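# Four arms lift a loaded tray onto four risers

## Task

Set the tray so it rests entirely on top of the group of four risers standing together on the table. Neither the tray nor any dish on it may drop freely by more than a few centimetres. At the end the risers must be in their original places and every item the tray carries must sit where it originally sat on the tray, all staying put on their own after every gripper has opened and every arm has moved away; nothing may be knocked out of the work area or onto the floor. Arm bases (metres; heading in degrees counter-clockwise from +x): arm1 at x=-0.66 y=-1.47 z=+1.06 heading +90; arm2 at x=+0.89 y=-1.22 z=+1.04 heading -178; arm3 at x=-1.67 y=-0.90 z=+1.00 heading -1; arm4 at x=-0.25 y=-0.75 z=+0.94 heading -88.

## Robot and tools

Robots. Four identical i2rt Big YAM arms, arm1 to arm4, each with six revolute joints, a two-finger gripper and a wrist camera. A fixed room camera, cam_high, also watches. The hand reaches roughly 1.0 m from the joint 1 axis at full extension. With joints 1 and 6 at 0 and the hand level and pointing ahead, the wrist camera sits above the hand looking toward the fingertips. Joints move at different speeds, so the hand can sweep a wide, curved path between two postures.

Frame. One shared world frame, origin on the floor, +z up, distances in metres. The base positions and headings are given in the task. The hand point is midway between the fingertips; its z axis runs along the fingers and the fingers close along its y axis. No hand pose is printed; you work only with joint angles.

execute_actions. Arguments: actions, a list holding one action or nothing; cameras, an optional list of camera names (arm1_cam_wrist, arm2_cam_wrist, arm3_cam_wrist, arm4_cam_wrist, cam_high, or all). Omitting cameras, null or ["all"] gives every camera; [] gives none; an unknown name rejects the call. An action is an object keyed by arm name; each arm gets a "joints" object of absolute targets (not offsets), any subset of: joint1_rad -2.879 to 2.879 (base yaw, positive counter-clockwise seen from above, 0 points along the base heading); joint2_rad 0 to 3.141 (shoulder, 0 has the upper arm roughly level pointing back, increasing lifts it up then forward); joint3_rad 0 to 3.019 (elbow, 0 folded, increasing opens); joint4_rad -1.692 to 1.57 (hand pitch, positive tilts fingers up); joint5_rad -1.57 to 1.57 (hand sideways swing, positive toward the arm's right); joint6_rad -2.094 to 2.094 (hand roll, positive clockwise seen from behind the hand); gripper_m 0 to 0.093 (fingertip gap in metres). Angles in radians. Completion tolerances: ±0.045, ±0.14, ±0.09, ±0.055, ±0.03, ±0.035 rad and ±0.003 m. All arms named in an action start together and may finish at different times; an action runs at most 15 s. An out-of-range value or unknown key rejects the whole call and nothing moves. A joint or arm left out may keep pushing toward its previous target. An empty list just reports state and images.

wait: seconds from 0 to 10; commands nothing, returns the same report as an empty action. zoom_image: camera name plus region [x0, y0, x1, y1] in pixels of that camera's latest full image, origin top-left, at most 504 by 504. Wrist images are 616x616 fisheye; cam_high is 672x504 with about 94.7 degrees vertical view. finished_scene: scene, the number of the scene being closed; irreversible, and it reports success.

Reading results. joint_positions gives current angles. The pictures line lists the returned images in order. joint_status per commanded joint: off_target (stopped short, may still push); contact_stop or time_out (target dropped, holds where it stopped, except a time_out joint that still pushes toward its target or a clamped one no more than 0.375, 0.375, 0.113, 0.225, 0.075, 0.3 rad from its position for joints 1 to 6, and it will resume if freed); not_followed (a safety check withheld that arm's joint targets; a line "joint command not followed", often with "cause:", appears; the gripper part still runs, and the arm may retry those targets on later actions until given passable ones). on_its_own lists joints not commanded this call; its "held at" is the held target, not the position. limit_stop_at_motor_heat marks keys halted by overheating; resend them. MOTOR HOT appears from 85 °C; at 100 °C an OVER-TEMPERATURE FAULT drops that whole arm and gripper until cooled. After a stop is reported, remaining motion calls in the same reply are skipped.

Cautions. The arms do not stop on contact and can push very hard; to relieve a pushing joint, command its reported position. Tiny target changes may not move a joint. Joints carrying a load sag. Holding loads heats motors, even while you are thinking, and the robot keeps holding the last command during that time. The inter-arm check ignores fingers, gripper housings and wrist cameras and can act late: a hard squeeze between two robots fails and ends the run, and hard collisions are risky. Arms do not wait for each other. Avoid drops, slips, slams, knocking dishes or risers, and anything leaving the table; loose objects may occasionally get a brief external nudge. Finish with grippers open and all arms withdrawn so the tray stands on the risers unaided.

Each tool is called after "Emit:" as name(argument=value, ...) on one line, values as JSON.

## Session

Emit:
execute_actions(actions=[])

Scene clock: 0.00 s.
Motor temperatures (°C, as the motors report them): arm1=[20 22 23 20 23 22] | arm2=[22 21 22 22 22 19] | arm3=[21 21 22 21 19 23] | arm4=[20 22 22 20 21 22]
arm1.joint_positions: joint1_rad=-1.269 joint2_rad=+0.548 joint3_rad=+1.384 joint4_rad=-1.472 joint5_rad=-0.027 joint6_rad=+0.158 gripper_m=+0.095
arm1.joint_status: not commanded
arm1.hand: x=-0.4871 y=-1.4103 z=+1.5866 quat_wxyz=(-0.440, +0.071, -0.888, -0.117) (m; scene frame)
arm2.joint_positions: joint1_rad=+0.669 joint2_rad=+0.572 joint3_rad=+1.450 joint4_rad=-1.334 joint5_rad=-0.127 joint6_rad=+0.059 gripper_m=+0.094
arm2.joint_status: not commanded
arm2.hand: x=+0.7478 y=-1.3727 z=+1.6219 quat_wxyz=(-0.243, -0.796, -0.299, +0.468) (m; scene frame)
arm3.joint_positions: joint1_rad=-0.536 joint2_rad=+0.540 joint3_rad=+1.463 joint4_rad=-1.413 joint5_rad=-0.219 joint6_rad=-0.306 gripper_m=+0.095
arm3.joint_status: not commanded
arm3.hand: x=-1.5089 y=-0.9545 z=+1.5716 quat_wxyz=(-0.507, -0.051, -0.850, +0.135) (m; scene frame)
arm4.joint_positions: joint1_rad=-0.880 joint2_rad=+0.631 joint3_rad=+1.357 joint4_rad=-1.451 joint5_rad=-0.126 joint6_rad=-0.386 gripper_m=+0.094
arm4.joint_status: not commanded
arm4.hand: x=-0.4024 y=-0.9153 z=+1.4374 quat_wxyz=(-0.123, -0.761, -0.502, +0.392) (m; scene frame)
pictures: arm1_cam_wrist, arm2_cam_wrist, arm3_cam_wrist, arm4_cam_wrist, cam_high
Images, in order (width x height): arm1_cam_wrist 616x616, arm2_cam_wrist 616x616, arm3_cam_wrist 616x616, arm4_cam_wrist 616x616, cam_high 672x504.

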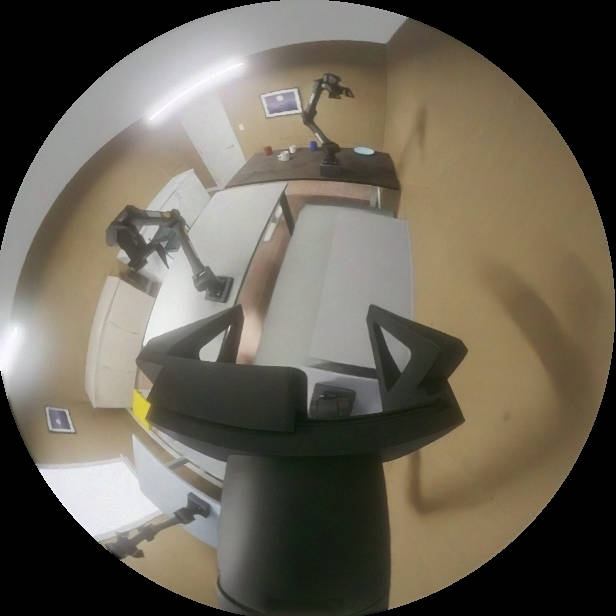

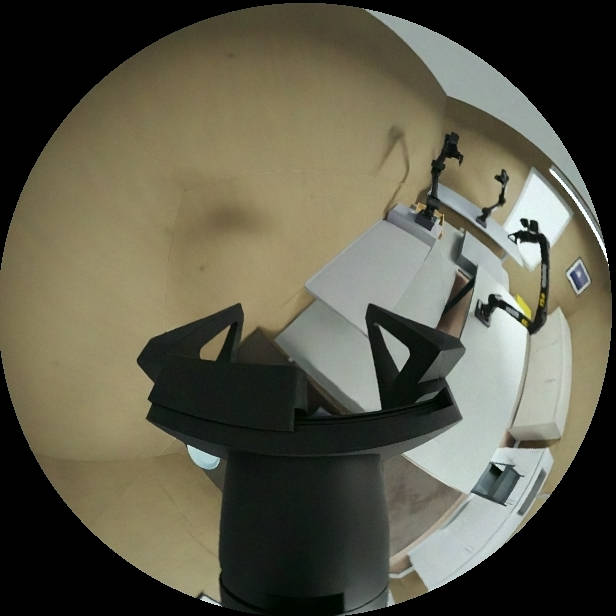

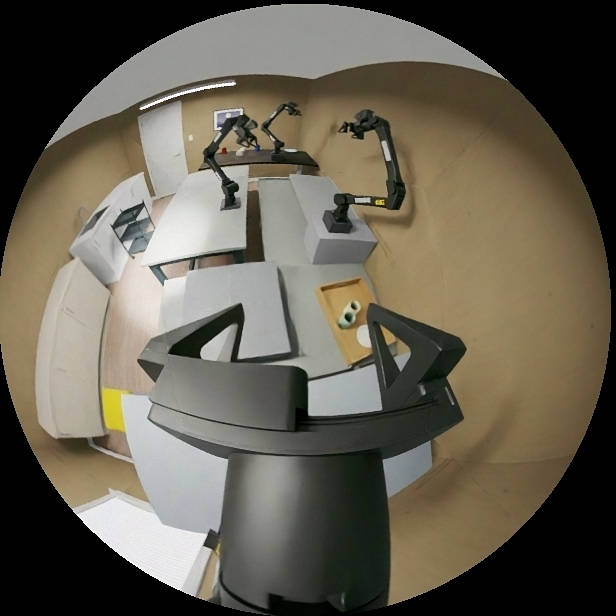

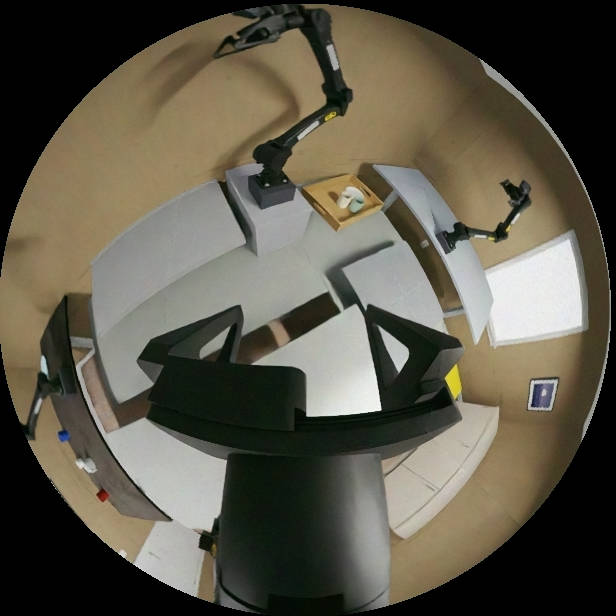

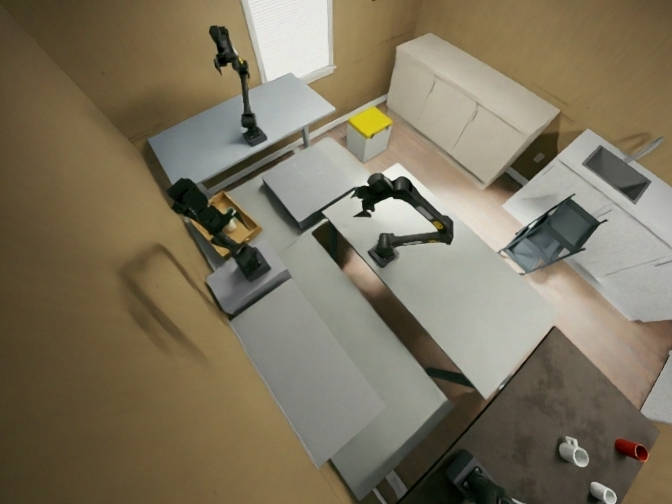

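Emit:
execute_actions(actions=[{"arm1":{"joints":{"joint1_rad":1.57,"joint2_rad":1.6,"joint3_rad":0.92,"joint4_rad":-0.86,"joint5_rad":0,"joint6_rad":0,"gripper_m":0.06}},"arm3":{"joints":{"joint1_rad":-1.1,"joint2_rad":2.1,"joint3_rad":1.75,"joint4_rad":-1.19,"joint5_rad":0,"joint6_rad":0.46,"gripper_m":0.06}},"arm4":{"joints":{"joint1_rad":0.3,"joint2_rad":0.5}}}], cameras=["arm1_cam_wrist","arm3_cam_wrist","cam_high"])

Scene clock: 2.93 s.
Motor temperatures (°C, as the motors report them): arm1=[20 22 23 20 23 22] | arm2=[22 21 22 22 22 19] | arm3=[21 21 23 21 19 23] | arm4=[20 22 23 20 21 22]
arm1.joint_positions: joint1_rad=+1.572 joint2_rad=+1.604 joint3_rad=+0.922 joint4_rad=-0.864 joint5_rad=-0.001 joint6_rad=+0.008 gripper_m=+0.060
arm1.joint_status: all done
arm1.hand: x=-1.0649 y=-1.4692 z=+1.0778 quat_wxyz=(-0.002, +1.000, -0.002, -0.007) (m; scene frame)
arm2.joint_positions: joint1_rad=+0.669 joint2_rad=+0.572 joint3_rad=+1.450 joint4_rad=-1.334 joint5_rad=-0.127 joint6_rad=+0.059 gripper_m=+0.094
arm2.joint_status: not commanded
arm2.hand: x=+0.7478 y=-1.3727 z=+1.6219 quat_wxyz=(-0.243, -0.796, -0.299, +0.468) (m; scene frame)
arm3.joint_positions: joint1_rad=-1.096 joint2_rad=+2.083 joint3_rad=+1.745 joint4_rad=-1.194 joint5_rad=-0.002 joint6_rad=+0.450 gripper_m=+0.060
arm3.joint_status: all done
arm3.hand: x=-1.3974 y=-1.4718 z=+1.0596 quat_wxyz=(-0.026, -0.707, -0.706, +0.007) (m; scene frame)
arm4.joint_positions: joint1_rad=+0.294 joint2_rad=+0.488 joint3_rad=+1.357 joint4_rad=-1.451 joint5_rad=-0.126 joint6_rad=-0.386 gripper_m=+0.094
arm4.joint_status: all done
arm4.hand: x=-0.1735 y=-0.9055 z=+1.4629 quat_wxyz=(-0.364, -0.341, -0.812, +0.304) (m; scene frame)
pictures: arm1_cam_wrist, arm3_cam_wrist, cam_high
Images, in order (width x height): arm1_cam_wrist 616x616, arm3_cam_wrist 616x616, cam_high 672x504.

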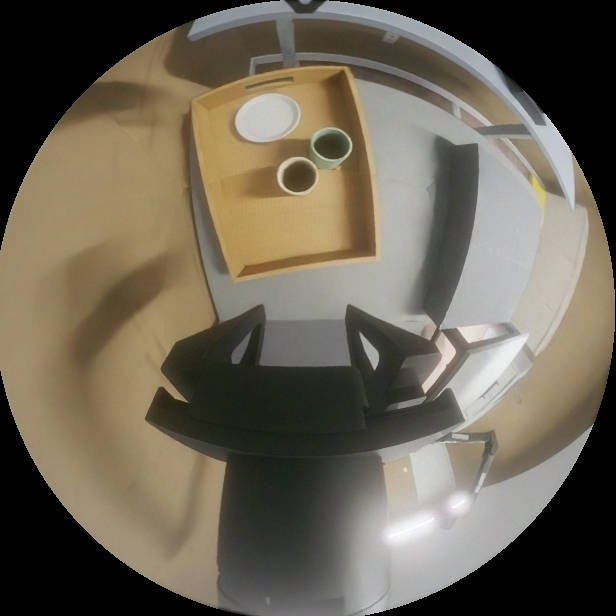

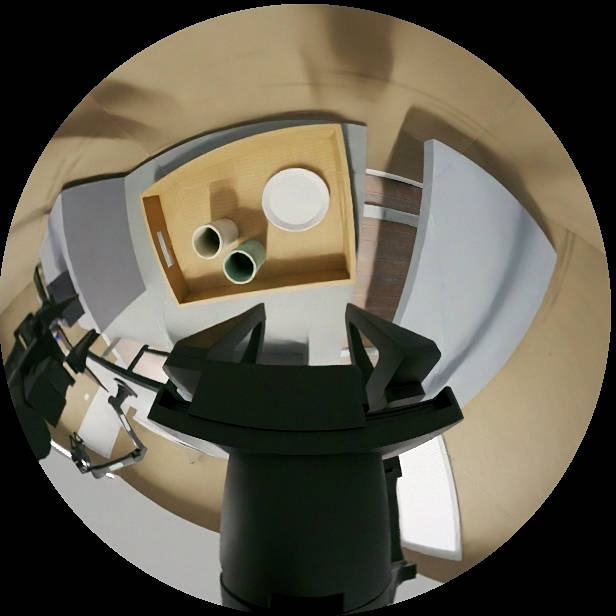

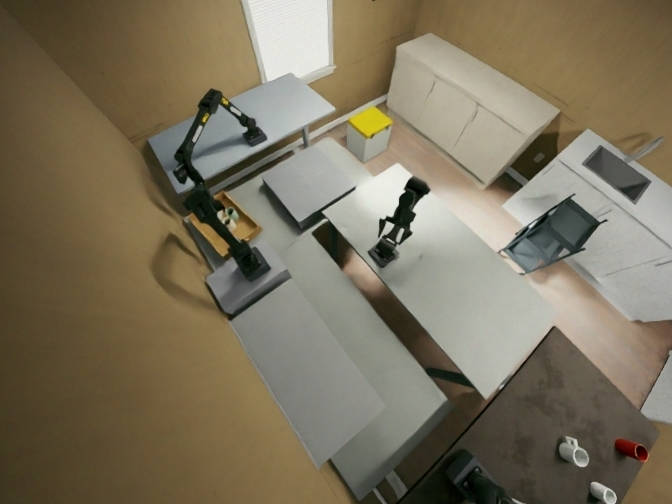

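Emit:
execute_actions(actions=[{"arm1":{"joints":{"joint2_rad":2.125,"joint3_rad":0.74,"joint4_rad":-0.14,"joint6_rad":1.42}},"arm3":{"joints":{"joint1_rad":-1.235,"joint2_rad":2.61,"joint3_rad":2.23,"joint4_rad":-1.15,"joint6_rad":0.135,"gripper_m":0.045}}}], cameras=["arm1_cam_wrist","arm3_cam_wrist"])

Scene clock: 7.60 s.
Motor temperatures (°C, as the motors report them): arm1=[20 22 23 20 23 22] | arm2=[22 21 23 22 22 19] | arm3=[21 22 24 21 19 23] | arm4=[20 22 24 20 21 22]
arm1.joint_positions: joint1_rad=+1.572 joint2_rad=+2.126 joint3_rad=+0.737 joint4_rad=-0.153 joint5_rad=-0.001 joint6_rad=+1.410 gripper_m=+0.060
arm1.joint_status: all done
arm1.hand: x=-1.0136 y=-1.4677 z=+0.8535 quat_wxyz=(+0.005, +0.763, -0.646, -0.009) (m; scene frame)
arm2.joint_positions: joint1_rad=+0.669 joint2_rad=+0.572 joint3_rad=+1.450 joint4_rad=-1.334 joint5_rad=-0.127 joint6_rad=+0.059 gripper_m=+0.094
arm2.joint_status: not commanded
arm2.hand: x=+0.7478 y=-1.3727 z=+1.6219 quat_wxyz=(-0.243, -0.796, -0.299, +0.468) (m; scene frame)
arm3.joint_positions: joint1_rad=-1.241 joint2_rad=+2.612 joint3_rad=+2.183 joint4_rad=-1.159 joint5_rad=+0.000 joint6_rad=+0.145 gripper_m=+0.045
arm3.joint_status: all done
arm3.hand: x=-1.4555 y=-1.5936 z=+0.8643 quat_wxyz=(+0.000, -0.649, -0.761, -0.002) (m; scene frame)
arm4.joint_positions: joint1_rad=+0.294 joint2_rad=+0.488 joint3_rad=+1.357 joint4_rad=-1.451 joint5_rad=-0.126 joint6_rad=-0.386 gripper_m=+0.094
arm4.joint_status: not commanded
arm4.hand: x=-0.1735 y=-0.9055 z=+1.4629 quat_wxyz=(-0.364, -0.341, -0.812, +0.304) (m; scene frame)
pictures: arm1_cam_wrist, arm3_cam_wrist
Images, in order (width x height): arm1_cam_wrist 616x616, arm3_cam_wrist 616x616.

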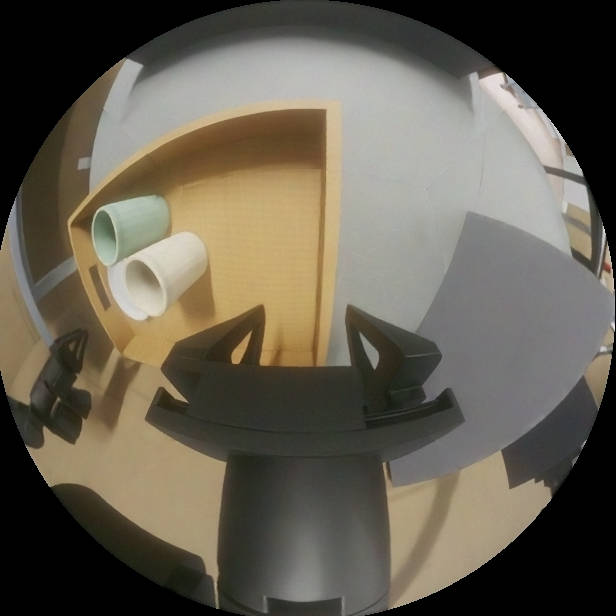

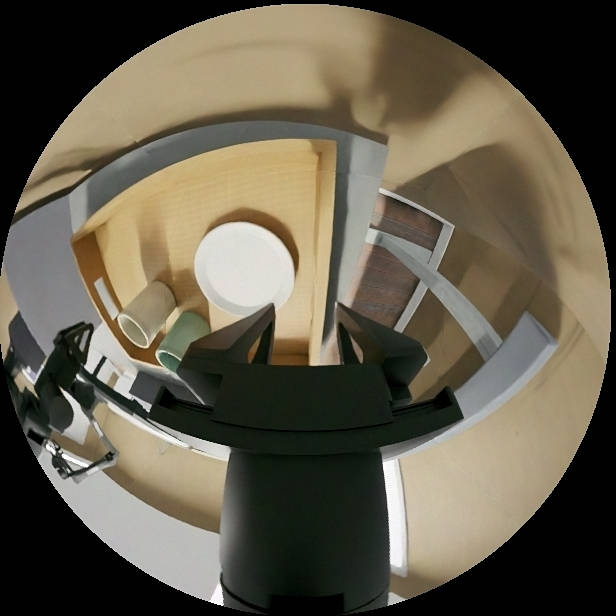

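Emit:
execute_actions(actions=[{"arm1":{"joints":{"joint2_rad":2.372,"joint3_rad":0.775,"joint4_rad":0.055,"joint6_rad":1.435}},"arm3":{"joints":{"joint1_rad":-1.277,"joint2_rad":2.74,"joint3_rad":2.24,"joint4_rad":-1.03}}}], cameras=["arm1_cam_wrist","arm3_cam_wrist"])

Scene clock: 9.50 s.
Motor temperatures (°C, as the motors report them): arm1=[20 22 23 20 23 22] | arm2=[22 21 23 22 22 19] | arm3=[21 22 25 21 19 23] | arm4=[20 22 24 20 21 22]
arm1.joint_positions: joint1_rad=+1.572 joint2_rad=+2.270 joint3_rad=+0.775 joint4_rad=+0.018 joint5_rad=+0.000 joint6_rad=+1.426 gripper_m=+0.060
arm1.joint_status: all done
arm1.hand: x=-1.0271 y=-1.4674 z=+0.8090 quat_wxyz=(+0.026, +0.757, -0.652, -0.034) (m; scene frame)
arm2.joint_positions: joint1_rad=+0.669 joint2_rad=+0.572 joint3_rad=+1.450 joint4_rad=-1.334 joint5_rad=-0.127 joint6_rad=+0.059 gripper_m=+0.094
arm2.joint_status: not commanded
arm2.hand: x=+0.7478 y=-1.3727 z=+1.6219 quat_wxyz=(-0.243, -0.796, -0.299, +0.468) (m; scene frame)
arm3.joint_positions: joint1_rad=-1.273 joint2_rad=+2.724 joint3_rad=+2.207 joint4_rad=-1.045 joint5_rad=+0.000 joint6_rad=+0.145 gripper_m=+0.045
arm3.joint_status: all done
arm3.hand: x=-1.4763 y=-1.6046 z=+0.7929 quat_wxyz=(-0.010, -0.661, -0.750, +0.005) (m; scene frame)
arm4.joint_positions: joint1_rad=+0.294 joint2_rad=+0.488 joint3_rad=+1.357 joint4_rad=-1.451 joint5_rad=-0.126 joint6_rad=-0.386 gripper_m=+0.094
arm4.joint_status: not commanded
arm4.hand: x=-0.1735 y=-0.9055 z=+1.4629 quat_wxyz=(-0.364, -0.341, -0.812, +0.304) (m; scene frame)
pictures: arm1_cam_wrist, arm3_cam_wrist
Images, in order (width x height): arm1_cam_wrist 616x616, arm3_cam_wrist 616x616.

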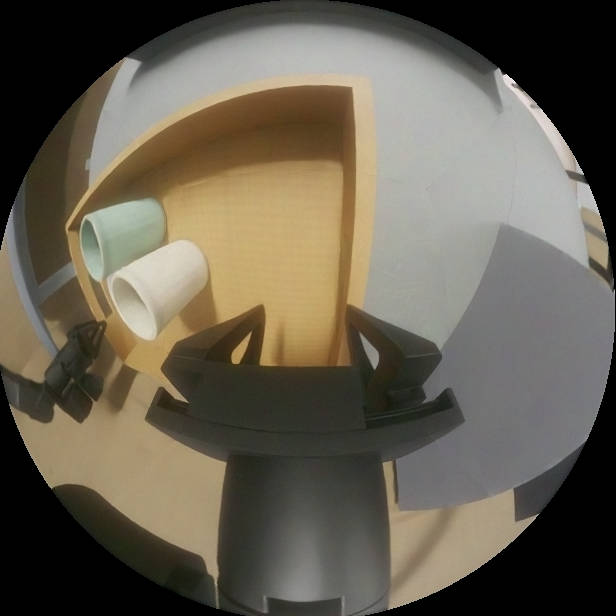

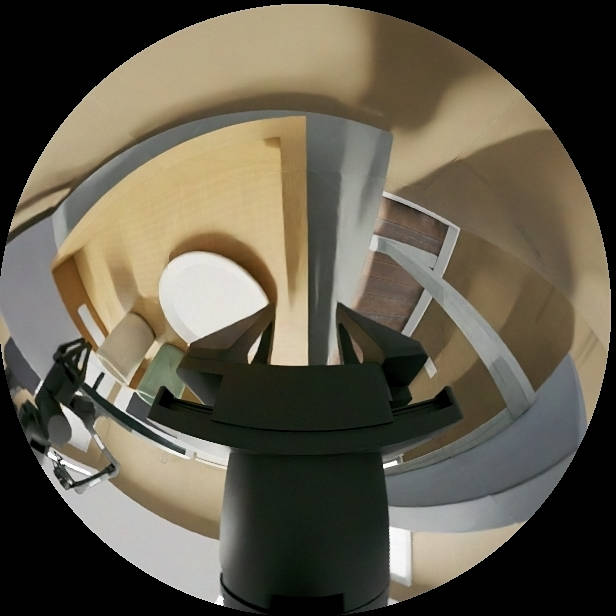

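Emit:
execute_actions(actions=[{"arm1":{"joints":{"joint2_rad":2.19,"joint3_rad":0.70,"joint4_rad":-0.10,"gripper_m":0.08}},"arm3":{"joints":{"joint3_rad":2.145,"joint4_rad":-1.0}}}], cameras=[])

Emit:
execute_actions(actions=[{"arm1":{"joints":{"joint2_rad":2.372,"joint3_rad":0.775,"joint4_rad":0.05}}}], cameras=["arm1_cam_wrist"])

Scene clock: 11.20 s.
Motor temperatures (°C, as the motors report them): arm1=[20 22 23 20 23 22] | arm2=[22 21 23 22 22 19] | arm3=[21 22 25 21 19 23] | arm4=[20 22 24 20 21 22]
arm1.joint_positions: joint1_rad=+1.572 joint2_rad=+2.201 joint3_rad=+0.695 joint4_rad=-0.095 joint5_rad=-0.002 joint6_rad=+1.428 gripper_m=+0.080
arm1.joint_status: all done
arm1.hand: x=-0.9747 y=-1.4677 z=+0.8281 quat_wxyz=(-0.014, +0.757, -0.653, +0.014) (m; scene frame)
arm2.joint_positions: joint1_rad=+0.669 joint2_rad=+0.572 joint3_rad=+1.450 joint4_rad=-1.334 joint5_rad=-0.127 joint6_rad=+0.059 gripper_m=+0.094
arm2.joint_status: not commanded
arm2.hand: x=+0.7478 y=-1.3727 z=+1.6219 quat_wxyz=(-0.243, -0.796, -0.299, +0.468) (m; scene frame)
arm3.joint_positions: joint1_rad=-1.273 joint2_rad=+2.723 joint3_rad=+2.154 joint4_rad=-1.014 joint5_rad=+0.000 joint6_rad=+0.145 gripper_m=+0.045
arm3.joint_status: all done
arm3.hand: x=-1.4803 y=-1.5898 z=+0.7760 quat_wxyz=(-0.002, -0.661, -0.750, -0.001) (m; scene frame)
arm4.joint_positions: joint1_rad=+0.294 joint2_rad=+0.488 joint3_rad=+1.357 joint4_rad=-1.451 joint5_rad=-0.126 joint6_rad=-0.386 gripper_m=+0.094
arm4.joint_status: not commanded
arm4.hand: x=-0.1735 y=-0.9055 z=+1.4629 quat_wxyz=(-0.364, -0.341, -0.812, +0.304) (m; scene frame)
pictures: none
No camera images: the call's "cameras" was empty. Leave "cameras" out to get every camera's image.

Scene clock: 12.20 s.
Motor temperatures (°C, as the motors report them): arm1=[20 22 23 20 23 22] | arm2=[22 21 23 22 22 19] | arm3=[21 23 25 21 19 23] | arm4=[20 22 24 20 21 22]
arm1.joint_positions: joint1_rad=+1.572 joint2_rad=+2.377 joint3_rad=+0.775 joint4_rad=+0.039 joint5_rad=-0.002 joint6_rad=+1.428 gripper_m=+0.080
arm1.joint_status: all done
arm1.hand: x=-0.9891 y=-1.4674 z=+0.7745 quat_wxyz=(-0.002, +0.757, -0.653, +0.000) (m; scene frame)
arm2.joint_positions: joint1_rad=+0.669 joint2_rad=+0.572 joint3_rad=+1.450 joint4_rad=-1.334 joint5_rad=-0.127 joint6_rad=+0.059 gripper_m=+0.094
arm2.joint_status: not commanded
arm2.hand: x=+0.7478 y=-1.3727 z=+1.6219 quat_wxyz=(-0.243, -0.796, -0.299, +0.468) (m; scene frame)
arm3.joint_positions: joint1_rad=-1.273 joint2_rad=+2.723 joint3_rad=+2.154 joint4_rad=-1.014 joint5_rad=+0.000 joint6_rad=+0.145 gripper_m=+0.045
arm3.joint_status: not commanded
arm3.hand: x=-1.4803 y=-1.5898 z=+0.7760 quat_wxyz=(-0.002, -0.661, -0.750, -0.001) (m; scene frame)
arm4.joint_positions: joint1_rad=+0.294 joint2_rad=+0.488 joint3_rad=+1.357 joint4_rad=-1.451 joint5_rad=-0.126 joint6_rad=-0.386 gripper_m=+0.094
arm4.joint_status: not commanded
arm4.hand: x=-0.1735 y=-0.9055 z=+1.4629 quat_wxyz=(-0.364, -0.341, -0.812, +0.304) (m; scene frame)
pictures: arm1_cam_wrist
Images, in order (width x height): arm1_cam_wrist 616x616.

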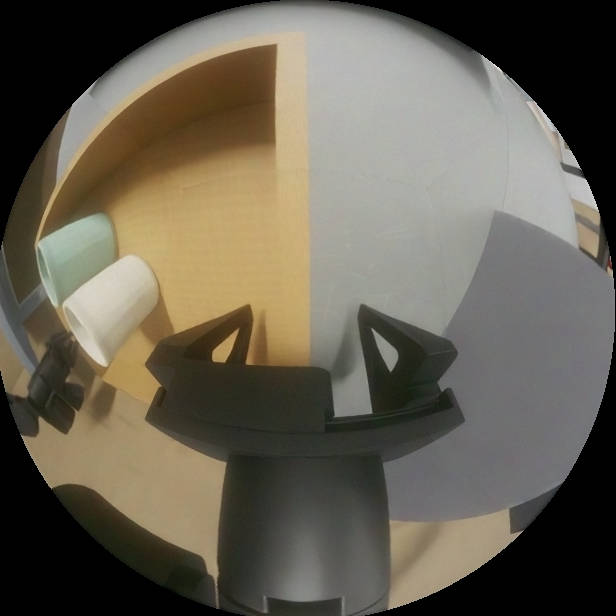

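Emit:
execute_actions(actions=[{"arm1":{"joints":{"gripper_m":0,"joint6_rad":1.41}},"arm3":{"joints":{"gripper_m":0,"joint1_rad":-1.25}}}], cameras=["arm3_cam_wrist"])

Scene clock: 13.30 s.
Motor temperatures (°C, as the motors report them): arm1=[20 22 23 20 23 22] | arm2=[22 21 23 22 22 19] | arm3=[21 23 25 21 19 23] | arm4=[20 22 25 20 21 22]
arm1.joint_positions: joint1_rad=+1.572 joint2_rad=+2.377 joint3_rad=+0.778 joint4_rad=+0.045 joint5_rad=-0.003 joint6_rad=+1.415 gripper_m=+0.011
arm1.joint_status: gripper_m off_target (ended at +0.011, target +0.000); the others done
arm1.hand: x=-0.9928 y=-1.4676 z=+0.7744 quat_wxyz=(+0.001, +0.761, -0.648, -0.004) (m; scene frame)
arm2.joint_positions: joint1_rad=+0.669 joint2_rad=+0.572 joint3_rad=+1.450 joint4_rad=-1.334 joint5_rad=-0.127 joint6_rad=+0.059 gripper_m=+0.094
arm2.joint_status: not commanded
arm2.hand: x=+0.7478 y=-1.3727 z=+1.6219 quat_wxyz=(-0.243, -0.796, -0.299, +0.468) (m; scene frame)
arm3.joint_positions: joint1_rad=-1.264 joint2_rad=+2.723 joint3_rad=+2.154 joint4_rad=-1.010 joint5_rad=+0.004 joint6_rad=+0.142 gripper_m=+0.011
arm3.joint_status: gripper_m off_target (ended at +0.011, target +0.000); the others done
arm3.hand: x=-1.4739 y=-1.5888 z=+0.7760 quat_wxyz=(-0.002, -0.656, -0.755, +0.001) (m; scene frame)
arm4.joint_positions: joint1_rad=+0.294 joint2_rad=+0.488 joint3_rad=+1.357 joint4_rad=-1.451 joint5_rad=-0.126 joint6_rad=-0.386 gripper_m=+0.094
arm4.joint_status: not commanded
arm4.hand: x=-0.1735 y=-0.9055 z=+1.4629 quat_wxyz=(-0.364, -0.341, -0.812, +0.304) (m; scene frame)
pictures: arm3_cam_wrist
Images, in order (width x height): arm3_cam_wrist 616x616.

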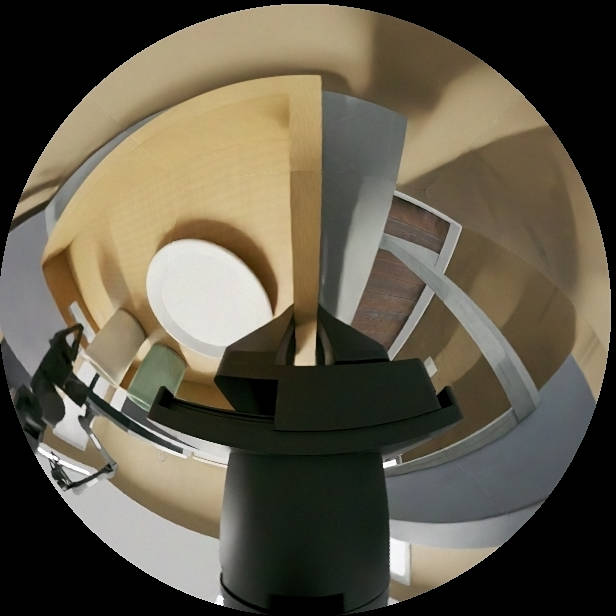

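Emit:
execute_actions(actions=[{"arm1":{"joints":{"joint1_rad":1.54,"joint2_rad":2.14,"joint3_rad":0.66,"joint4_rad":-0.045,"joint6_rad":1.39}},"arm3":{"joints":{"joint1_rad":-1.228,"joint2_rad":2.525,"joint3_rad":2.14,"joint4_rad":-1.07,"joint6_rad":0.17}}}], cameras=[])

Scene clock: 15.73 s.
Motor temperatures (°C, as the motors report them): arm1=[20 22 23 20 23 22] | arm2=[22 21 23 22 22 19] | arm3=[21 23 25 21 19 23] | arm4=[20 22 25 20 21 22]
arm1.joint_positions: joint1_rad=+1.543 joint2_rad=+2.199 joint3_rad=+0.656 joint4_rad=-0.044 joint5_rad=-0.012 joint6_rad=+1.377 gripper_m=+0.011
arm1.joint_status: all done
arm1.hand: x=-0.9634 y=-1.4604 z=+0.8281 quat_wxyz=(-0.006, +0.764, -0.645, +0.012) (m; scene frame)
arm2.joint_positions: joint1_rad=+0.669 joint2_rad=+0.572 joint3_rad=+1.450 joint4_rad=-1.334 joint5_rad=-0.127 joint6_rad=+0.059 gripper_m=+0.094
arm2.joint_status: not commanded
arm2.hand: x=+0.7478 y=-1.3727 z=+1.6219 quat_wxyz=(-0.243, -0.796, -0.299, +0.468) (m; scene frame)
arm3.joint_positions: joint1_rad=-1.222 joint2_rad=+2.619 joint3_rad=+2.115 joint4_rad=-1.048 joint5_rad=+0.003 joint6_rad=+0.176 gripper_m=+0.012
arm3.joint_status: all done
arm3.hand: x=-1.4435 y=-1.5870 z=+0.8363 quat_wxyz=(-0.014, -0.653, -0.757, +0.008) (m; scene frame)
arm4.joint_positions: joint1_rad=+0.294 joint2_rad=+0.488 joint3_rad=+1.357 joint4_rad=-1.451 joint5_rad=-0.126 joint6_rad=-0.386 gripper_m=+0.094
arm4.joint_status: not commanded
arm4.hand: x=-0.1735 y=-0.9055 z=+1.4629 quat_wxyz=(-0.364, -0.341, -0.812, +0.304) (m; scene frame)
pictures: none
No camera images: the call's "cameras" was empty. Leave "cameras" out to get every camera's image.

Emit:
execute_actions(actions=[{"arm1":{"joints":{"joint1_rad":1.445,"joint2_rad":1.91,"joint3_rad":0.565,"joint4_rad":-0.145,"joint6_rad":1.315}},"arm3":{"joints":{"joint1_rad":-1.188,"joint2_rad":2.345,"joint3_rad":1.935,"joint4_rad":-1.06,"joint6_rad":0.25}}}], cameras=[])

Emit:
execute_actions(actions=[{"arm1":{"joints":{"joint1_rad":1.198,"joint2_rad":1.70,"joint3_rad":0.545,"joint4_rad":-0.34,"joint6_rad":1.105}},"arm3":{"joints":{"joint1_rad":-1.115,"joint2_rad":2.085,"joint3_rad":1.61,"joint4_rad":-0.97,"joint6_rad":0.365}}}], cameras=["arm1_cam_wrist","cam_high"])

Scene clock: 17.57 s.
Motor temperatures (°C, as the motors report them): arm1=[20 22 23 20 23 22] | arm2=[22 21 23 22 22 19] | arm3=[21 24 25 21 19 23] | arm4=[20 22 25 20 21 22]
arm1.joint_positions: joint1_rad=+1.441 joint2_rad=+1.967 joint3_rad=+0.550 joint4_rad=-0.150 joint5_rad=-0.011 joint6_rad=+1.306 gripper_m=+0.011
arm1.joint_status: all done
arm1.hand: x=-0.9466 y=-1.4315 z=+0.8895 quat_wxyz=(+0.001, +0.754, -0.657, +0.003) (m; scene frame)
arm2.joint_positions: joint1_rad=+0.669 joint2_rad=+0.572 joint3_rad=+1.450 joint4_rad=-1.334 joint5_rad=-0.127 joint6_rad=+0.059 gripper_m=+0.094
arm2.joint_status: not commanded
arm2.hand: x=+0.7478 y=-1.3727 z=+1.6219 quat_wxyz=(-0.243, -0.796, -0.299, +0.468) (m; scene frame)
arm3.joint_positions: joint1_rad=-1.183 joint2_rad=+2.427 joint3_rad=+1.912 joint4_rad=-1.049 joint5_rad=+0.000 joint6_rad=+0.247 gripper_m=+0.012
arm3.joint_status: all done
arm3.hand: x=-1.4297 y=-1.5423 z=+0.8987 quat_wxyz=(-0.010, -0.665, -0.746, +0.004) (m; scene frame)
arm4.joint_positions: joint1_rad=+0.294 joint2_rad=+0.488 joint3_rad=+1.357 joint4_rad=-1.451 joint5_rad=-0.126 joint6_rad=-0.386 gripper_m=+0.094
arm4.joint_status: not commanded
arm4.hand: x=-0.1735 y=-0.9055 z=+1.4629 quat_wxyz=(-0.364, -0.341, -0.812, +0.304) (m; scene frame)
pictures: none
No camera images: the call's "cameras" was empty. Leave "cameras" out to get every camera's image.

Scene clock: 18.83 s.
Motor temperatures (°C, as the motors report them): arm1=[20 22 23 20 23 22] | arm2=[22 21 23 22 22 19] | arm3=[21 24 25 21 19 23] | arm4=[20 22 25 20 21 22]
arm1.joint_positions: joint1_rad=+1.197 joint2_rad=+1.747 joint3_rad=+0.525 joint4_rad=-0.341 joint5_rad=-0.014 joint6_rad=+1.094 gripper_m=+0.011
arm1.joint_status: all done
arm1.hand: x=-0.9274 y=-1.3647 z=+0.9462 quat_wxyz=(+0.003, +0.744, -0.669, +0.001) (m; scene frame)
arm2.joint_positions: joint1_rad=+0.669 joint2_rad=+0.572 joint3_rad=+1.450 joint4_rad=-1.334 joint5_rad=-0.127 joint6_rad=+0.059 gripper_m=+0.094
arm2.joint_status: not commanded
arm2.hand: x=+0.7478 y=-1.3727 z=+1.6219 quat_wxyz=(-0.243, -0.796, -0.299, +0.468) (m; scene frame)
arm3.joint_positions: joint1_rad=-1.107 joint2_rad=+2.159 joint3_rad=+1.588 joint4_rad=-0.970 joint5_rad=+0.000 joint6_rad=+0.356 gripper_m=+0.012
arm3.joint_status: all done
arm3.hand: x=-1.4115 y=-1.4588 z=+0.9605 quat_wxyz=(-0.021, -0.677, -0.735, +0.008) (m; scene frame)
arm4.joint_positions: joint1_rad=+0.294 joint2_rad=+0.488 joint3_rad=+1.357 joint4_rad=-1.451 joint5_rad=-0.126 joint6_rad=-0.386 gripper_m=+0.094
arm4.joint_status: not commanded
arm4.hand: x=-0.1735 y=-0.9055 z=+1.4629 quat_wxyz=(-0.364, -0.341, -0.812, +0.304) (m; scene frame)
pictures: arm1_cam_wrist, cam_high
Images, in order (width x height): arm1_cam_wrist 616x616, cam_high 672x504.

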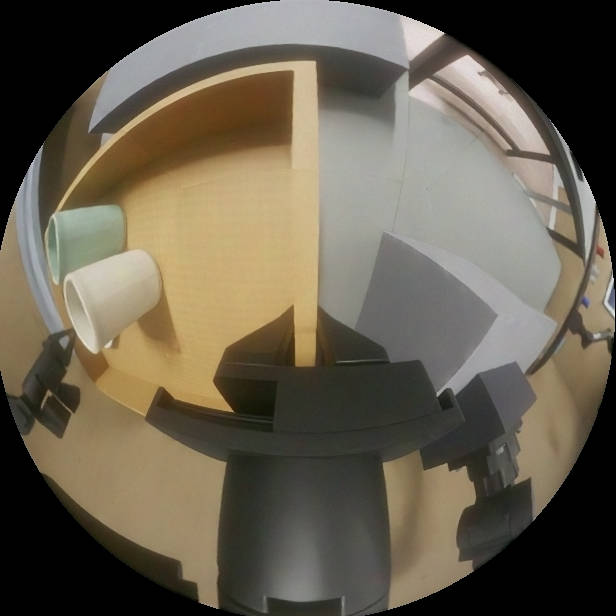

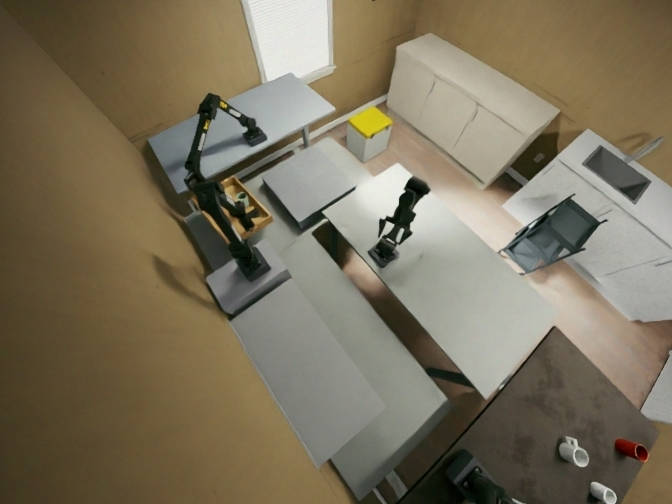

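Emit:
execute_actions(actions=[{"arm1":{"joints":{"joint2_rad":2.03,"joint3_rad":0.585,"joint4_rad":-0.04,"joint6_rad":1.095}},"arm3":{"joints":{"joint2_rad":2.27,"joint3_rad":1.65,"joint4_rad":-0.87,"joint6_rad":0.357}}}], cameras=["arm1_cam_wrist"])

Scene clock: 21.07 s.
Motor temperatures (°C, as the motors report them): arm1=[20 22 23 20 23 22] | arm2=[22 21 23 22 22 19] | arm3=[21 24 26 21 19 23] | arm4=[20 22 25 20 21 22]
arm1.joint_positions: joint1_rad=+1.197 joint2_rad=+2.087 joint3_rad=+0.579 joint4_rad=-0.056 joint5_rad=+0.002 joint6_rad=+1.105 gripper_m=+0.011
arm1.joint_status: all done
arm1.hand: x=-0.9314 y=-1.3594 z=+0.8589 quat_wxyz=(-0.005, +0.740, -0.673, -0.002) (m; scene frame)
arm2.joint_positions: joint1_rad=+0.669 joint2_rad=+0.572 joint3_rad=+1.450 joint4_rad=-1.334 joint5_rad=-0.127 joint6_rad=+0.059 gripper_m=+0.094
arm2.joint_status: not commanded
arm2.hand: x=+0.7478 y=-1.3727 z=+1.6219 quat_wxyz=(-0.243, -0.796, -0.299, +0.468) (m; scene frame)
arm3.joint_positions: joint1_rad=-1.108 joint2_rad=+2.343 joint3_rad=+1.589 joint4_rad=-0.860 joint5_rad=-0.009 joint6_rad=+0.369 gripper_m=+0.012
arm3.joint_status: all done
arm3.hand: x=-1.4158 y=-1.4462 z=+0.8517 quat_wxyz=(+0.011, -0.683, -0.730, -0.011) (m; scene frame)
arm4.joint_positions: joint1_rad=+0.294 joint2_rad=+0.488 joint3_rad=+1.357 joint4_rad=-1.451 joint5_rad=-0.126 joint6_rad=-0.386 gripper_m=+0.094
arm4.joint_status: not commanded
arm4.hand: x=-0.1735 y=-0.9055 z=+1.4629 quat_wxyz=(-0.364, -0.341, -0.812, +0.304) (m; scene frame)
pictures: arm1_cam_wrist
Images, in order (width x height): arm1_cam_wrist 616x616.

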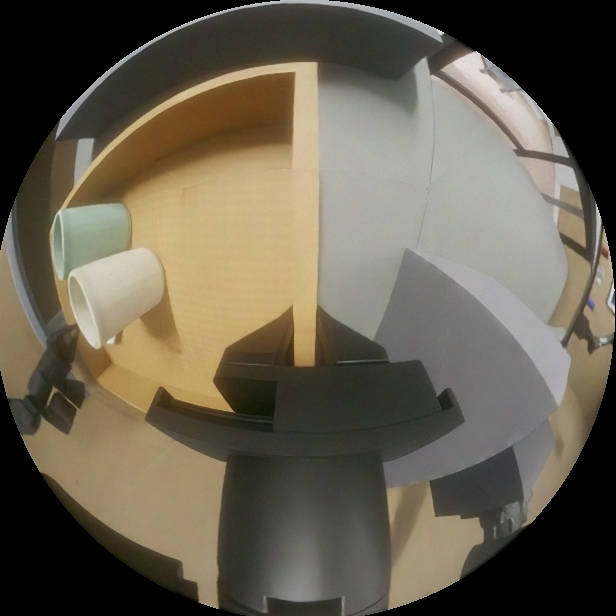

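Intermediate to ~0.81, then down.

Emit:
execute_actions(actions=[{"arm1":{"joints":{"joint2_rad":2.21,"joint3_rad":0.635,"joint4_rad":0.085}},"arm3":{"joints":{"joint2_rad":2.355,"joint3_rad":1.69,"joint4_rad":-0.78}}}], cameras=[])

Emit:
execute_actions(actions=[{"arm1":{"joints":{"joint2_rad":2.38,"joint3_rad":0.685,"joint4_rad":0.17}},"arm3":{"joints":{"joint2_rad":2.48,"joint3_rad":1.68,"joint4_rad":-0.72}}}], cameras=["arm1_cam_wrist","arm3_cam_wrist"])

Scene clock: 22.63 s.
Motor temperatures (°C, as the motors report them): arm1=[20 22 23 20 23 22] | arm2=[22 21 24 22 22 19] | arm3=[21 24 26 21 19 23] | arm4=[20 22 25 20 21 22]
arm1.joint_positions: joint1_rad=+1.197 joint2_rad=+2.259 joint3_rad=+0.630 joint4_rad=+0.068 joint5_rad=-0.003 joint6_rad=+1.090 gripper_m=+0.011
arm1.joint_status: all done
arm1.hand: x=-0.9322 y=-1.3596 z=+0.8122 quat_wxyz=(-0.002, +0.745, -0.667, -0.002) (m; scene frame)
arm2.joint_positions: joint1_rad=+0.669 joint2_rad=+0.572 joint3_rad=+1.450 joint4_rad=-1.334 joint5_rad=-0.127 joint6_rad=+0.059 gripper_m=+0.094
arm2.joint_status: not commanded
arm2.hand: x=+0.7478 y=-1.3727 z=+1.6219 quat_wxyz=(-0.243, -0.796, -0.299, +0.468) (m; scene frame)
arm3.joint_positions: joint1_rad=-1.111 joint2_rad=+2.407 joint3_rad=+1.607 joint4_rad=-0.782 joint5_rad=-0.002 joint6_rad=+0.349 gripper_m=+0.012
arm3.joint_status: all done
arm3.hand: x=-1.4145 y=-1.4564 z=+0.8187 quat_wxyz=(-0.002, -0.676, -0.736, -0.001) (m; scene frame)
arm4.joint_positions: joint1_rad=+0.294 joint2_rad=+0.488 joint3_rad=+1.357 joint4_rad=-1.451 joint5_rad=-0.126 joint6_rad=-0.386 gripper_m=+0.094
arm4.joint_status: not commanded
arm4.hand: x=-0.1735 y=-0.9055 z=+1.4629 quat_wxyz=(-0.364, -0.341, -0.812, +0.304) (m; scene frame)
pictures: none
No camera images: the call's "cameras" was empty. Leave "cameras" out to get every camera's image.

Scene clock: 23.43 s.
Motor temperatures (°C, as the motors report them): arm1=[20 22 23 20 23 22] | arm2=[22 21 24 22 22 19] | arm3=[21 24 26 21 19 23] | arm4=[20 22 25 20 21 22]
arm1.joint_positions: joint1_rad=+1.198 joint2_rad=+2.390 joint3_rad=+0.682 joint4_rad=+0.157 joint5_rad=+0.005 joint6_rad=+1.090 gripper_m=+0.011
arm1.joint_status: all done
arm1.hand: x=-0.9338 y=-1.3575 z=+0.7748 quat_wxyz=(-0.004, +0.745, -0.667, -0.008) (m; scene frame)
arm2.joint_positions: joint1_rad=+0.669 joint2_rad=+0.572 joint3_rad=+1.450 joint4_rad=-1.334 joint5_rad=-0.127 joint6_rad=+0.059 gripper_m=+0.094
arm2.joint_status: not commanded
arm2.hand: x=+0.7478 y=-1.3727 z=+1.6219 quat_wxyz=(-0.243, -0.796, -0.299, +0.468) (m; scene frame)
arm3.joint_positions: joint1_rad=-1.111 joint2_rad=+2.488 joint3_rad=+1.627 joint4_rad=-0.732 joint5_rad=-0.002 joint6_rad=+0.348 gripper_m=+0.011
arm3.joint_status: all done
arm3.hand: x=-1.4165 y=-1.4526 z=+0.7754 quat_wxyz=(+0.003, -0.676, -0.737, -0.003) (m; scene frame)
arm4.joint_positions: joint1_rad=+0.294 joint2_rad=+0.488 joint3_rad=+1.357 joint4_rad=-1.451 joint5_rad=-0.126 joint6_rad=-0.386 gripper_m=+0.094
arm4.joint_status: not commanded
arm4.hand: x=-0.1735 y=-0.9055 z=+1.4629 quat_wxyz=(-0.364, -0.341, -0.812, +0.304) (m; scene frame)
pictures: arm1_cam_wrist, arm3_cam_wrist
Images, in order (width x height): arm1_cam_wrist 616x616, arm3_cam_wrist 616x616.

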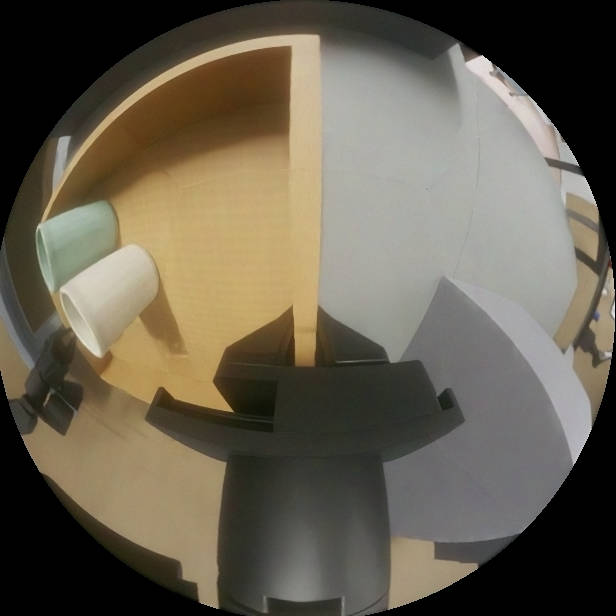

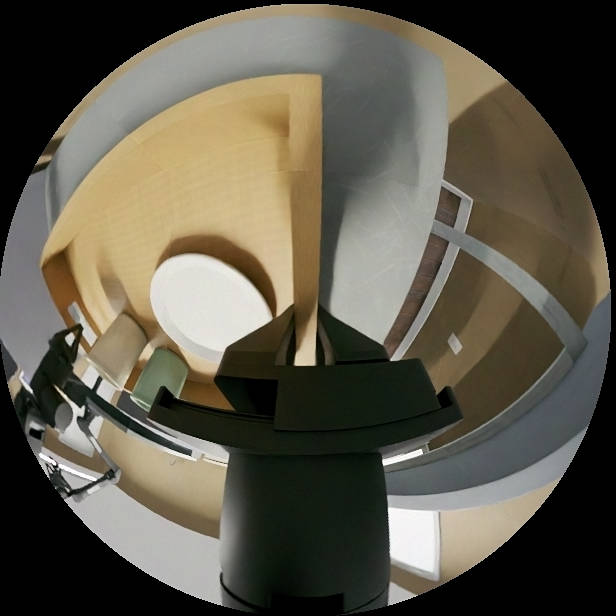

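Emit:
execute_actions(actions=[{"arm3":{"joints":{"gripper_m":0.035,"joint3_rad":1.63}}}], cameras=[])

Emit:
execute_actions(actions=[{"arm3":{"joints":{"joint2_rad":2.35,"joint4_rad":-0.86}}}], cameras=[])

Emit:
execute_actions(actions=[{"arm3":{"joints":{"joint1_rad":-1.04,"joint2_rad":2.18,"joint3_rad":1.205,"joint4_rad":-0.59,"joint6_rad":0.43,"gripper_m":0.06}}}], cameras=["arm3_cam_wrist"])

Scene clock: 25.40 s.
Motor temperatures (°C, as the motors report them): arm1=[20 22 23 20 23 22] | arm2=[22 21 24 22 22 19] | arm3=[21 24 26 21 19 23] | arm4=[20 22 26 20 21 22]
arm1.joint_positions: joint1_rad=+1.198 joint2_rad=+2.390 joint3_rad=+0.682 joint4_rad=+0.157 joint5_rad=+0.005 joint6_rad=+1.090 gripper_m=+0.011
arm1.joint_status: not commanded
arm1.hand: x=-0.9338 y=-1.3575 z=+0.7748 quat_wxyz=(-0.004, +0.745, -0.667, -0.008) (m; scene frame)
arm2.joint_positions: joint1_rad=+0.669 joint2_rad=+0.572 joint3_rad=+1.450 joint4_rad=-1.334 joint5_rad=-0.127 joint6_rad=+0.059 gripper_m=+0.094
arm2.joint_status: not commanded
arm2.hand: x=+0.7478 y=-1.3727 z=+1.6219 quat_wxyz=(-0.243, -0.796, -0.299, +0.468) (m; scene frame)
arm3.joint_positions: joint1_rad=-1.111 joint2_rad=+2.486 joint3_rad=+1.627 joint4_rad=-0.732 joint5_rad=-0.001 joint6_rad=+0.348 gripper_m=+0.035
arm3.joint_status: all done
arm3.hand: x=-1.4162 y=-1.4533 z=+0.7767 quat_wxyz=(+0.002, -0.676, -0.737, -0.003) (m; scene frame)
arm4.joint_positions: joint1_rad=+0.294 joint2_rad=+0.488 joint3_rad=+1.357 joint4_rad=-1.451 joint5_rad=-0.126 joint6_rad=-0.386 gripper_m=+0.094
arm4.joint_status: not commanded
arm4.hand: x=-0.1735 y=-0.9055 z=+1.4629 quat_wxyz=(-0.364, -0.341, -0.812, +0.304) (m; scene frame)
pictures: none
No camera images: the call's "cameras" was empty. Leave "cameras" out to get every camera's image.

Scene clock: 26.40 s.
Motor temperatures (°C, as the motors report them): arm1=[20 22 23 20 23 22] | arm2=[22 21 24 22 22 19] | arm3=[21 24 26 21 19 23] | arm4=[20 22 26 20 21 22]
arm1.joint_positions: joint1_rad=+1.198 joint2_rad=+2.390 joint3_rad=+0.682 joint4_rad=+0.157 joint5_rad=+0.005 joint6_rad=+1.090 gripper_m=+0.011
arm1.joint_status: not commanded
arm1.hand: x=-0.9338 y=-1.3575 z=+0.7748 quat_wxyz=(-0.004, +0.745, -0.667, -0.008) (m; scene frame)
arm2.joint_positions: joint1_rad=+0.669 joint2_rad=+0.572 joint3_rad=+1.450 joint4_rad=-1.334 joint5_rad=-0.127 joint6_rad=+0.059 gripper_m=+0.094
arm2.joint_status: not commanded
arm2.hand: x=+0.7478 y=-1.3727 z=+1.6219 quat_wxyz=(-0.243, -0.796, -0.299, +0.468) (m; scene frame)
arm3.joint_positions: joint1_rad=-1.111 joint2_rad=+2.319 joint3_rad=+1.627 joint4_rad=-0.844 joint5_rad=-0.001 joint6_rad=+0.348 gripper_m=+0.035
arm3.joint_status: all done
arm3.hand: x=-1.4070 y=-1.4737 z=+0.8768 quat_wxyz=(-0.023, -0.676, -0.737, +0.008) (m; scene frame)
arm4.joint_positions: joint1_rad=+0.294 joint2_rad=+0.488 joint3_rad=+1.357 joint4_rad=-1.451 joint5_rad=-0.126 joint6_rad=-0.386 gripper_m=+0.094
arm4.joint_status: not commanded
arm4.hand: x=-0.1735 y=-0.9055 z=+1.4629 quat_wxyz=(-0.364, -0.341, -0.812, +0.304) (m; scene frame)
pictures: none
No camera images: the call's "cameras" was empty. Leave "cameras" out to get every camera's image.

Scene clock: 27.63 s.
Motor temperatures (°C, as the motors report them): arm1=[20 22 23 20 23 22] | arm2=[22 21 24 22 22 19] | arm3=[21 24 26 21 19 23] | arm4=[20 22 26 20 21 22]
arm1.joint_positions: joint1_rad=+1.198 joint2_rad=+2.390 joint3_rad=+0.682 joint4_rad=+0.157 joint5_rad=+0.005 joint6_rad=+1.090 gripper_m=+0.011
arm1.joint_status: not commanded
arm1.hand: x=-0.9338 y=-1.3575 z=+0.7748 quat_wxyz=(-0.004, +0.745, -0.667, -0.008) (m; scene frame)
arm2.joint_positions: joint1_rad=+0.669 joint2_rad=+0.572 joint3_rad=+1.450 joint4_rad=-1.334 joint5_rad=-0.127 joint6_rad=+0.059 gripper_m=+0.094
arm2.joint_status: not commanded
arm2.hand: x=+0.7478 y=-1.3727 z=+1.6219 quat_wxyz=(-0.243, -0.796, -0.299, +0.468) (m; scene frame)
arm3.joint_positions: joint1_rad=-1.033 joint2_rad=+2.161 joint3_rad=+1.207 joint4_rad=-0.606 joint5_rad=-0.001 joint6_rad=+0.420 gripper_m=+0.060
arm3.joint_status: all done
arm3.hand: x=-1.4209 y=-1.3478 z=+0.8528 quat_wxyz=(-0.012, -0.674, -0.739, +0.003) (m; scene frame)
arm4.joint_positions: joint1_rad=+0.294 joint2_rad=+0.488 joint3_rad=+1.357 joint4_rad=-1.451 joint5_rad=-0.126 joint6_rad=-0.386 gripper_m=+0.094
arm4.joint_status: not commanded
arm4.hand: x=-0.1735 y=-0.9055 z=+1.4629 quat_wxyz=(-0.364, -0.341, -0.812, +0.304) (m; scene frame)
pictures: arm3_cam_wrist
Images, in order (width x height): arm3_cam_wrist 616x616.

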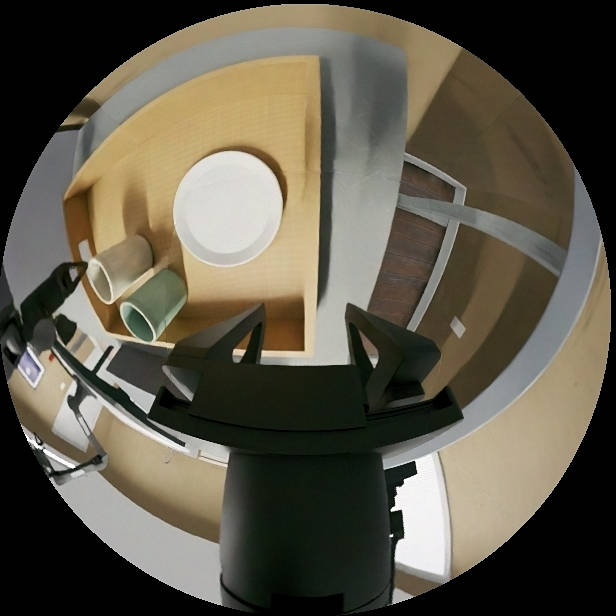

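Emit:
execute_actions(actions=[{"arm3":{"joints":{"joint2_rad":2.345,"joint3_rad":1.26,"joint4_rad":-0.48}}}], cameras=[])

Scene clock: 29.00 s.
Motor temperatures (°C, as the motors report them): arm1=[20 22 23 20 23 22] | arm2=[22 21 24 22 22 19] | arm3=[21 24 26 21 19 23] | arm4=[20 22 26 20 21 22]
arm1.joint_positions: joint1_rad=+1.198 joint2_rad=+2.390 joint3_rad=+0.682 joint4_rad=+0.157 joint5_rad=+0.005 joint6_rad=+1.090 gripper_m=+0.011
arm1.joint_status: not commanded
arm1.hand: x=-0.9338 y=-1.3575 z=+0.7748 quat_wxyz=(-0.004, +0.745, -0.667, -0.008) (m; scene frame)
arm2.joint_positions: joint1_rad=+0.669 joint2_rad=+0.572 joint3_rad=+1.450 joint4_rad=-1.334 joint5_rad=-0.127 joint6_rad=+0.059 gripper_m=+0.094
arm2.joint_status: not commanded
arm2.hand: x=+0.7478 y=-1.3727 z=+1.6219 quat_wxyz=(-0.243, -0.796, -0.299, +0.468) (m; scene frame)
arm3.joint_positions: joint1_rad=-1.033 joint2_rad=+2.342 joint3_rad=+1.245 joint4_rad=-0.493 joint5_rad=-0.001 joint6_rad=+0.420 gripper_m=+0.060
arm3.joint_status: all done
arm3.hand: x=-1.4246 y=-1.3411 z=+0.7717 quat_wxyz=(+0.002, -0.674, -0.739, -0.002) (m; scene frame)
arm4.joint_positions: joint1_rad=+0.294 joint2_rad=+0.488 joint3_rad=+1.357 joint4_rad=-1.451 joint5_rad=-0.126 joint6_rad=-0.386 gripper_m=+0.094
arm4.joint_status: not commanded
arm4.hand: x=-0.1735 y=-0.9055 z=+1.4629 quat_wxyz=(-0.364, -0.341, -0.812, +0.304) (m; scene frame)
pictures: none
No camera images: the call's "cameras" was empty. Leave "cameras" out to get every camera's image.

Emit:
execute_actions(actions=[{"arm3":{"joints":{"gripper_m":0}}}], cameras=[])

Emit:
execute_actions(actions=[{"arm1":{"joints":{"joint2_rad":2.03,"joint3_rad":0.59,"joint4_rad":-0.055}},"arm3":{"joints":{"joint2_rad":2.09,"joint3_rad":1.225,"joint4_rad":-0.645}}}], cameras=["arm1_cam_wrist"])

Scene clock: 30.13 s.
Motor temperatures (°C, as the motors report them): arm1=[20 22 23 20 23 22] | arm2=[22 21 24 22 22 19] | arm3=[21 24 26 21 19 23] | arm4=[20 22 26 20 21 22]
arm1.joint_positions: joint1_rad=+1.198 joint2_rad=+2.390 joint3_rad=+0.682 joint4_rad=+0.157 joint5_rad=+0.005 joint6_rad=+1.090 gripper_m=+0.011
arm1.joint_status: not commanded
arm1.hand: x=-0.9338 y=-1.3575 z=+0.7748 quat_wxyz=(-0.004, +0.745, -0.667, -0.008) (m; scene frame)
arm2.joint_positions: joint1_rad=+0.669 joint2_rad=+0.572 joint3_rad=+1.450 joint4_rad=-1.334 joint5_rad=-0.127 joint6_rad=+0.059 gripper_m=+0.094
arm2.joint_status: not commanded
arm2.hand: x=+0.7478 y=-1.3727 z=+1.6219 quat_wxyz=(-0.243, -0.796, -0.299, +0.468) (m; scene frame)
arm3.joint_positions: joint1_rad=-1.037 joint2_rad=+2.342 joint3_rad=+1.245 joint4_rad=-0.493 joint5_rad=-0.001 joint6_rad=+0.422 gripper_m=+0.012
arm3.joint_status: gripper_m off_target (ended at +0.012, target +0.000)
arm3.hand: x=-1.4266 y=-1.3423 z=+0.7717 quat_wxyz=(+0.002, -0.676, -0.737, -0.002) (m; scene frame)
arm4.joint_positions: joint1_rad=+0.294 joint2_rad=+0.488 joint3_rad=+1.357 joint4_rad=-1.451 joint5_rad=-0.126 joint6_rad=-0.386 gripper_m=+0.094
arm4.joint_status: not commanded
arm4.hand: x=-0.1735 y=-0.9055 z=+1.4629 quat_wxyz=(-0.364, -0.341, -0.812, +0.304) (m; scene frame)
pictures: none
No camera images: the call's "cameras" was empty. Leave "cameras" out to get every camera's image.

Scene clock: 31.27 s.
Motor temperatures (°C, as the motors report them): arm1=[20 22 23 20 23 22] | arm2=[22 21 24 22 22 19] | arm3=[21 24 26 21 19 23] | arm4=[20 22 26 20 21 22]
arm1.joint_positions: joint1_rad=+1.198 joint2_rad=+2.083 joint3_rad=+0.577 joint4_rad=-0.057 joint5_rad=+0.000 joint6_rad=+1.093 gripper_m=+0.011
arm1.joint_status: all done
arm1.hand: x=-0.9314 y=-1.3600 z=+0.8599 quat_wxyz=(-0.004, +0.744, -0.668, -0.002) (m; scene frame)
arm2.joint_positions: joint1_rad=+0.669 joint2_rad=+0.572 joint3_rad=+1.450 joint4_rad=-1.334 joint5_rad=-0.127 joint6_rad=+0.059 gripper_m=+0.094
arm2.joint_status: not commanded
arm2.hand: x=+0.7478 y=-1.3727 z=+1.6219 quat_wxyz=(-0.243, -0.796, -0.299, +0.468) (m; scene frame)
arm3.joint_positions: joint1_rad=-1.037 joint2_rad=+2.143 joint3_rad=+1.204 joint4_rad=-0.639 joint5_rad=-0.006 joint6_rad=+0.423 gripper_m=+0.012
arm3.joint_status: all done
arm3.hand: x=-1.4248 y=-1.3441 z=+0.8609 quat_wxyz=(-0.004, -0.677, -0.736, -0.002) (m; scene frame)
arm4.joint_positions: joint1_rad=+0.294 joint2_rad=+0.488 joint3_rad=+1.357 joint4_rad=-1.451 joint5_rad=-0.126 joint6_rad=-0.386 gripper_m=+0.094
arm4.joint_status: not commanded
arm4.hand: x=-0.1735 y=-0.9055 z=+1.4629 quat_wxyz=(-0.364, -0.341, -0.812, +0.304) (m; scene frame)
pictures: arm1_cam_wrist
Images, in order (width x height): arm1_cam_wrist 616x616.

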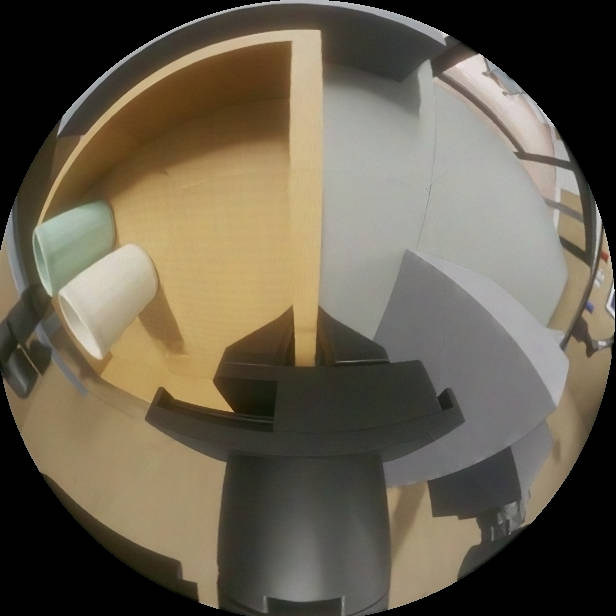

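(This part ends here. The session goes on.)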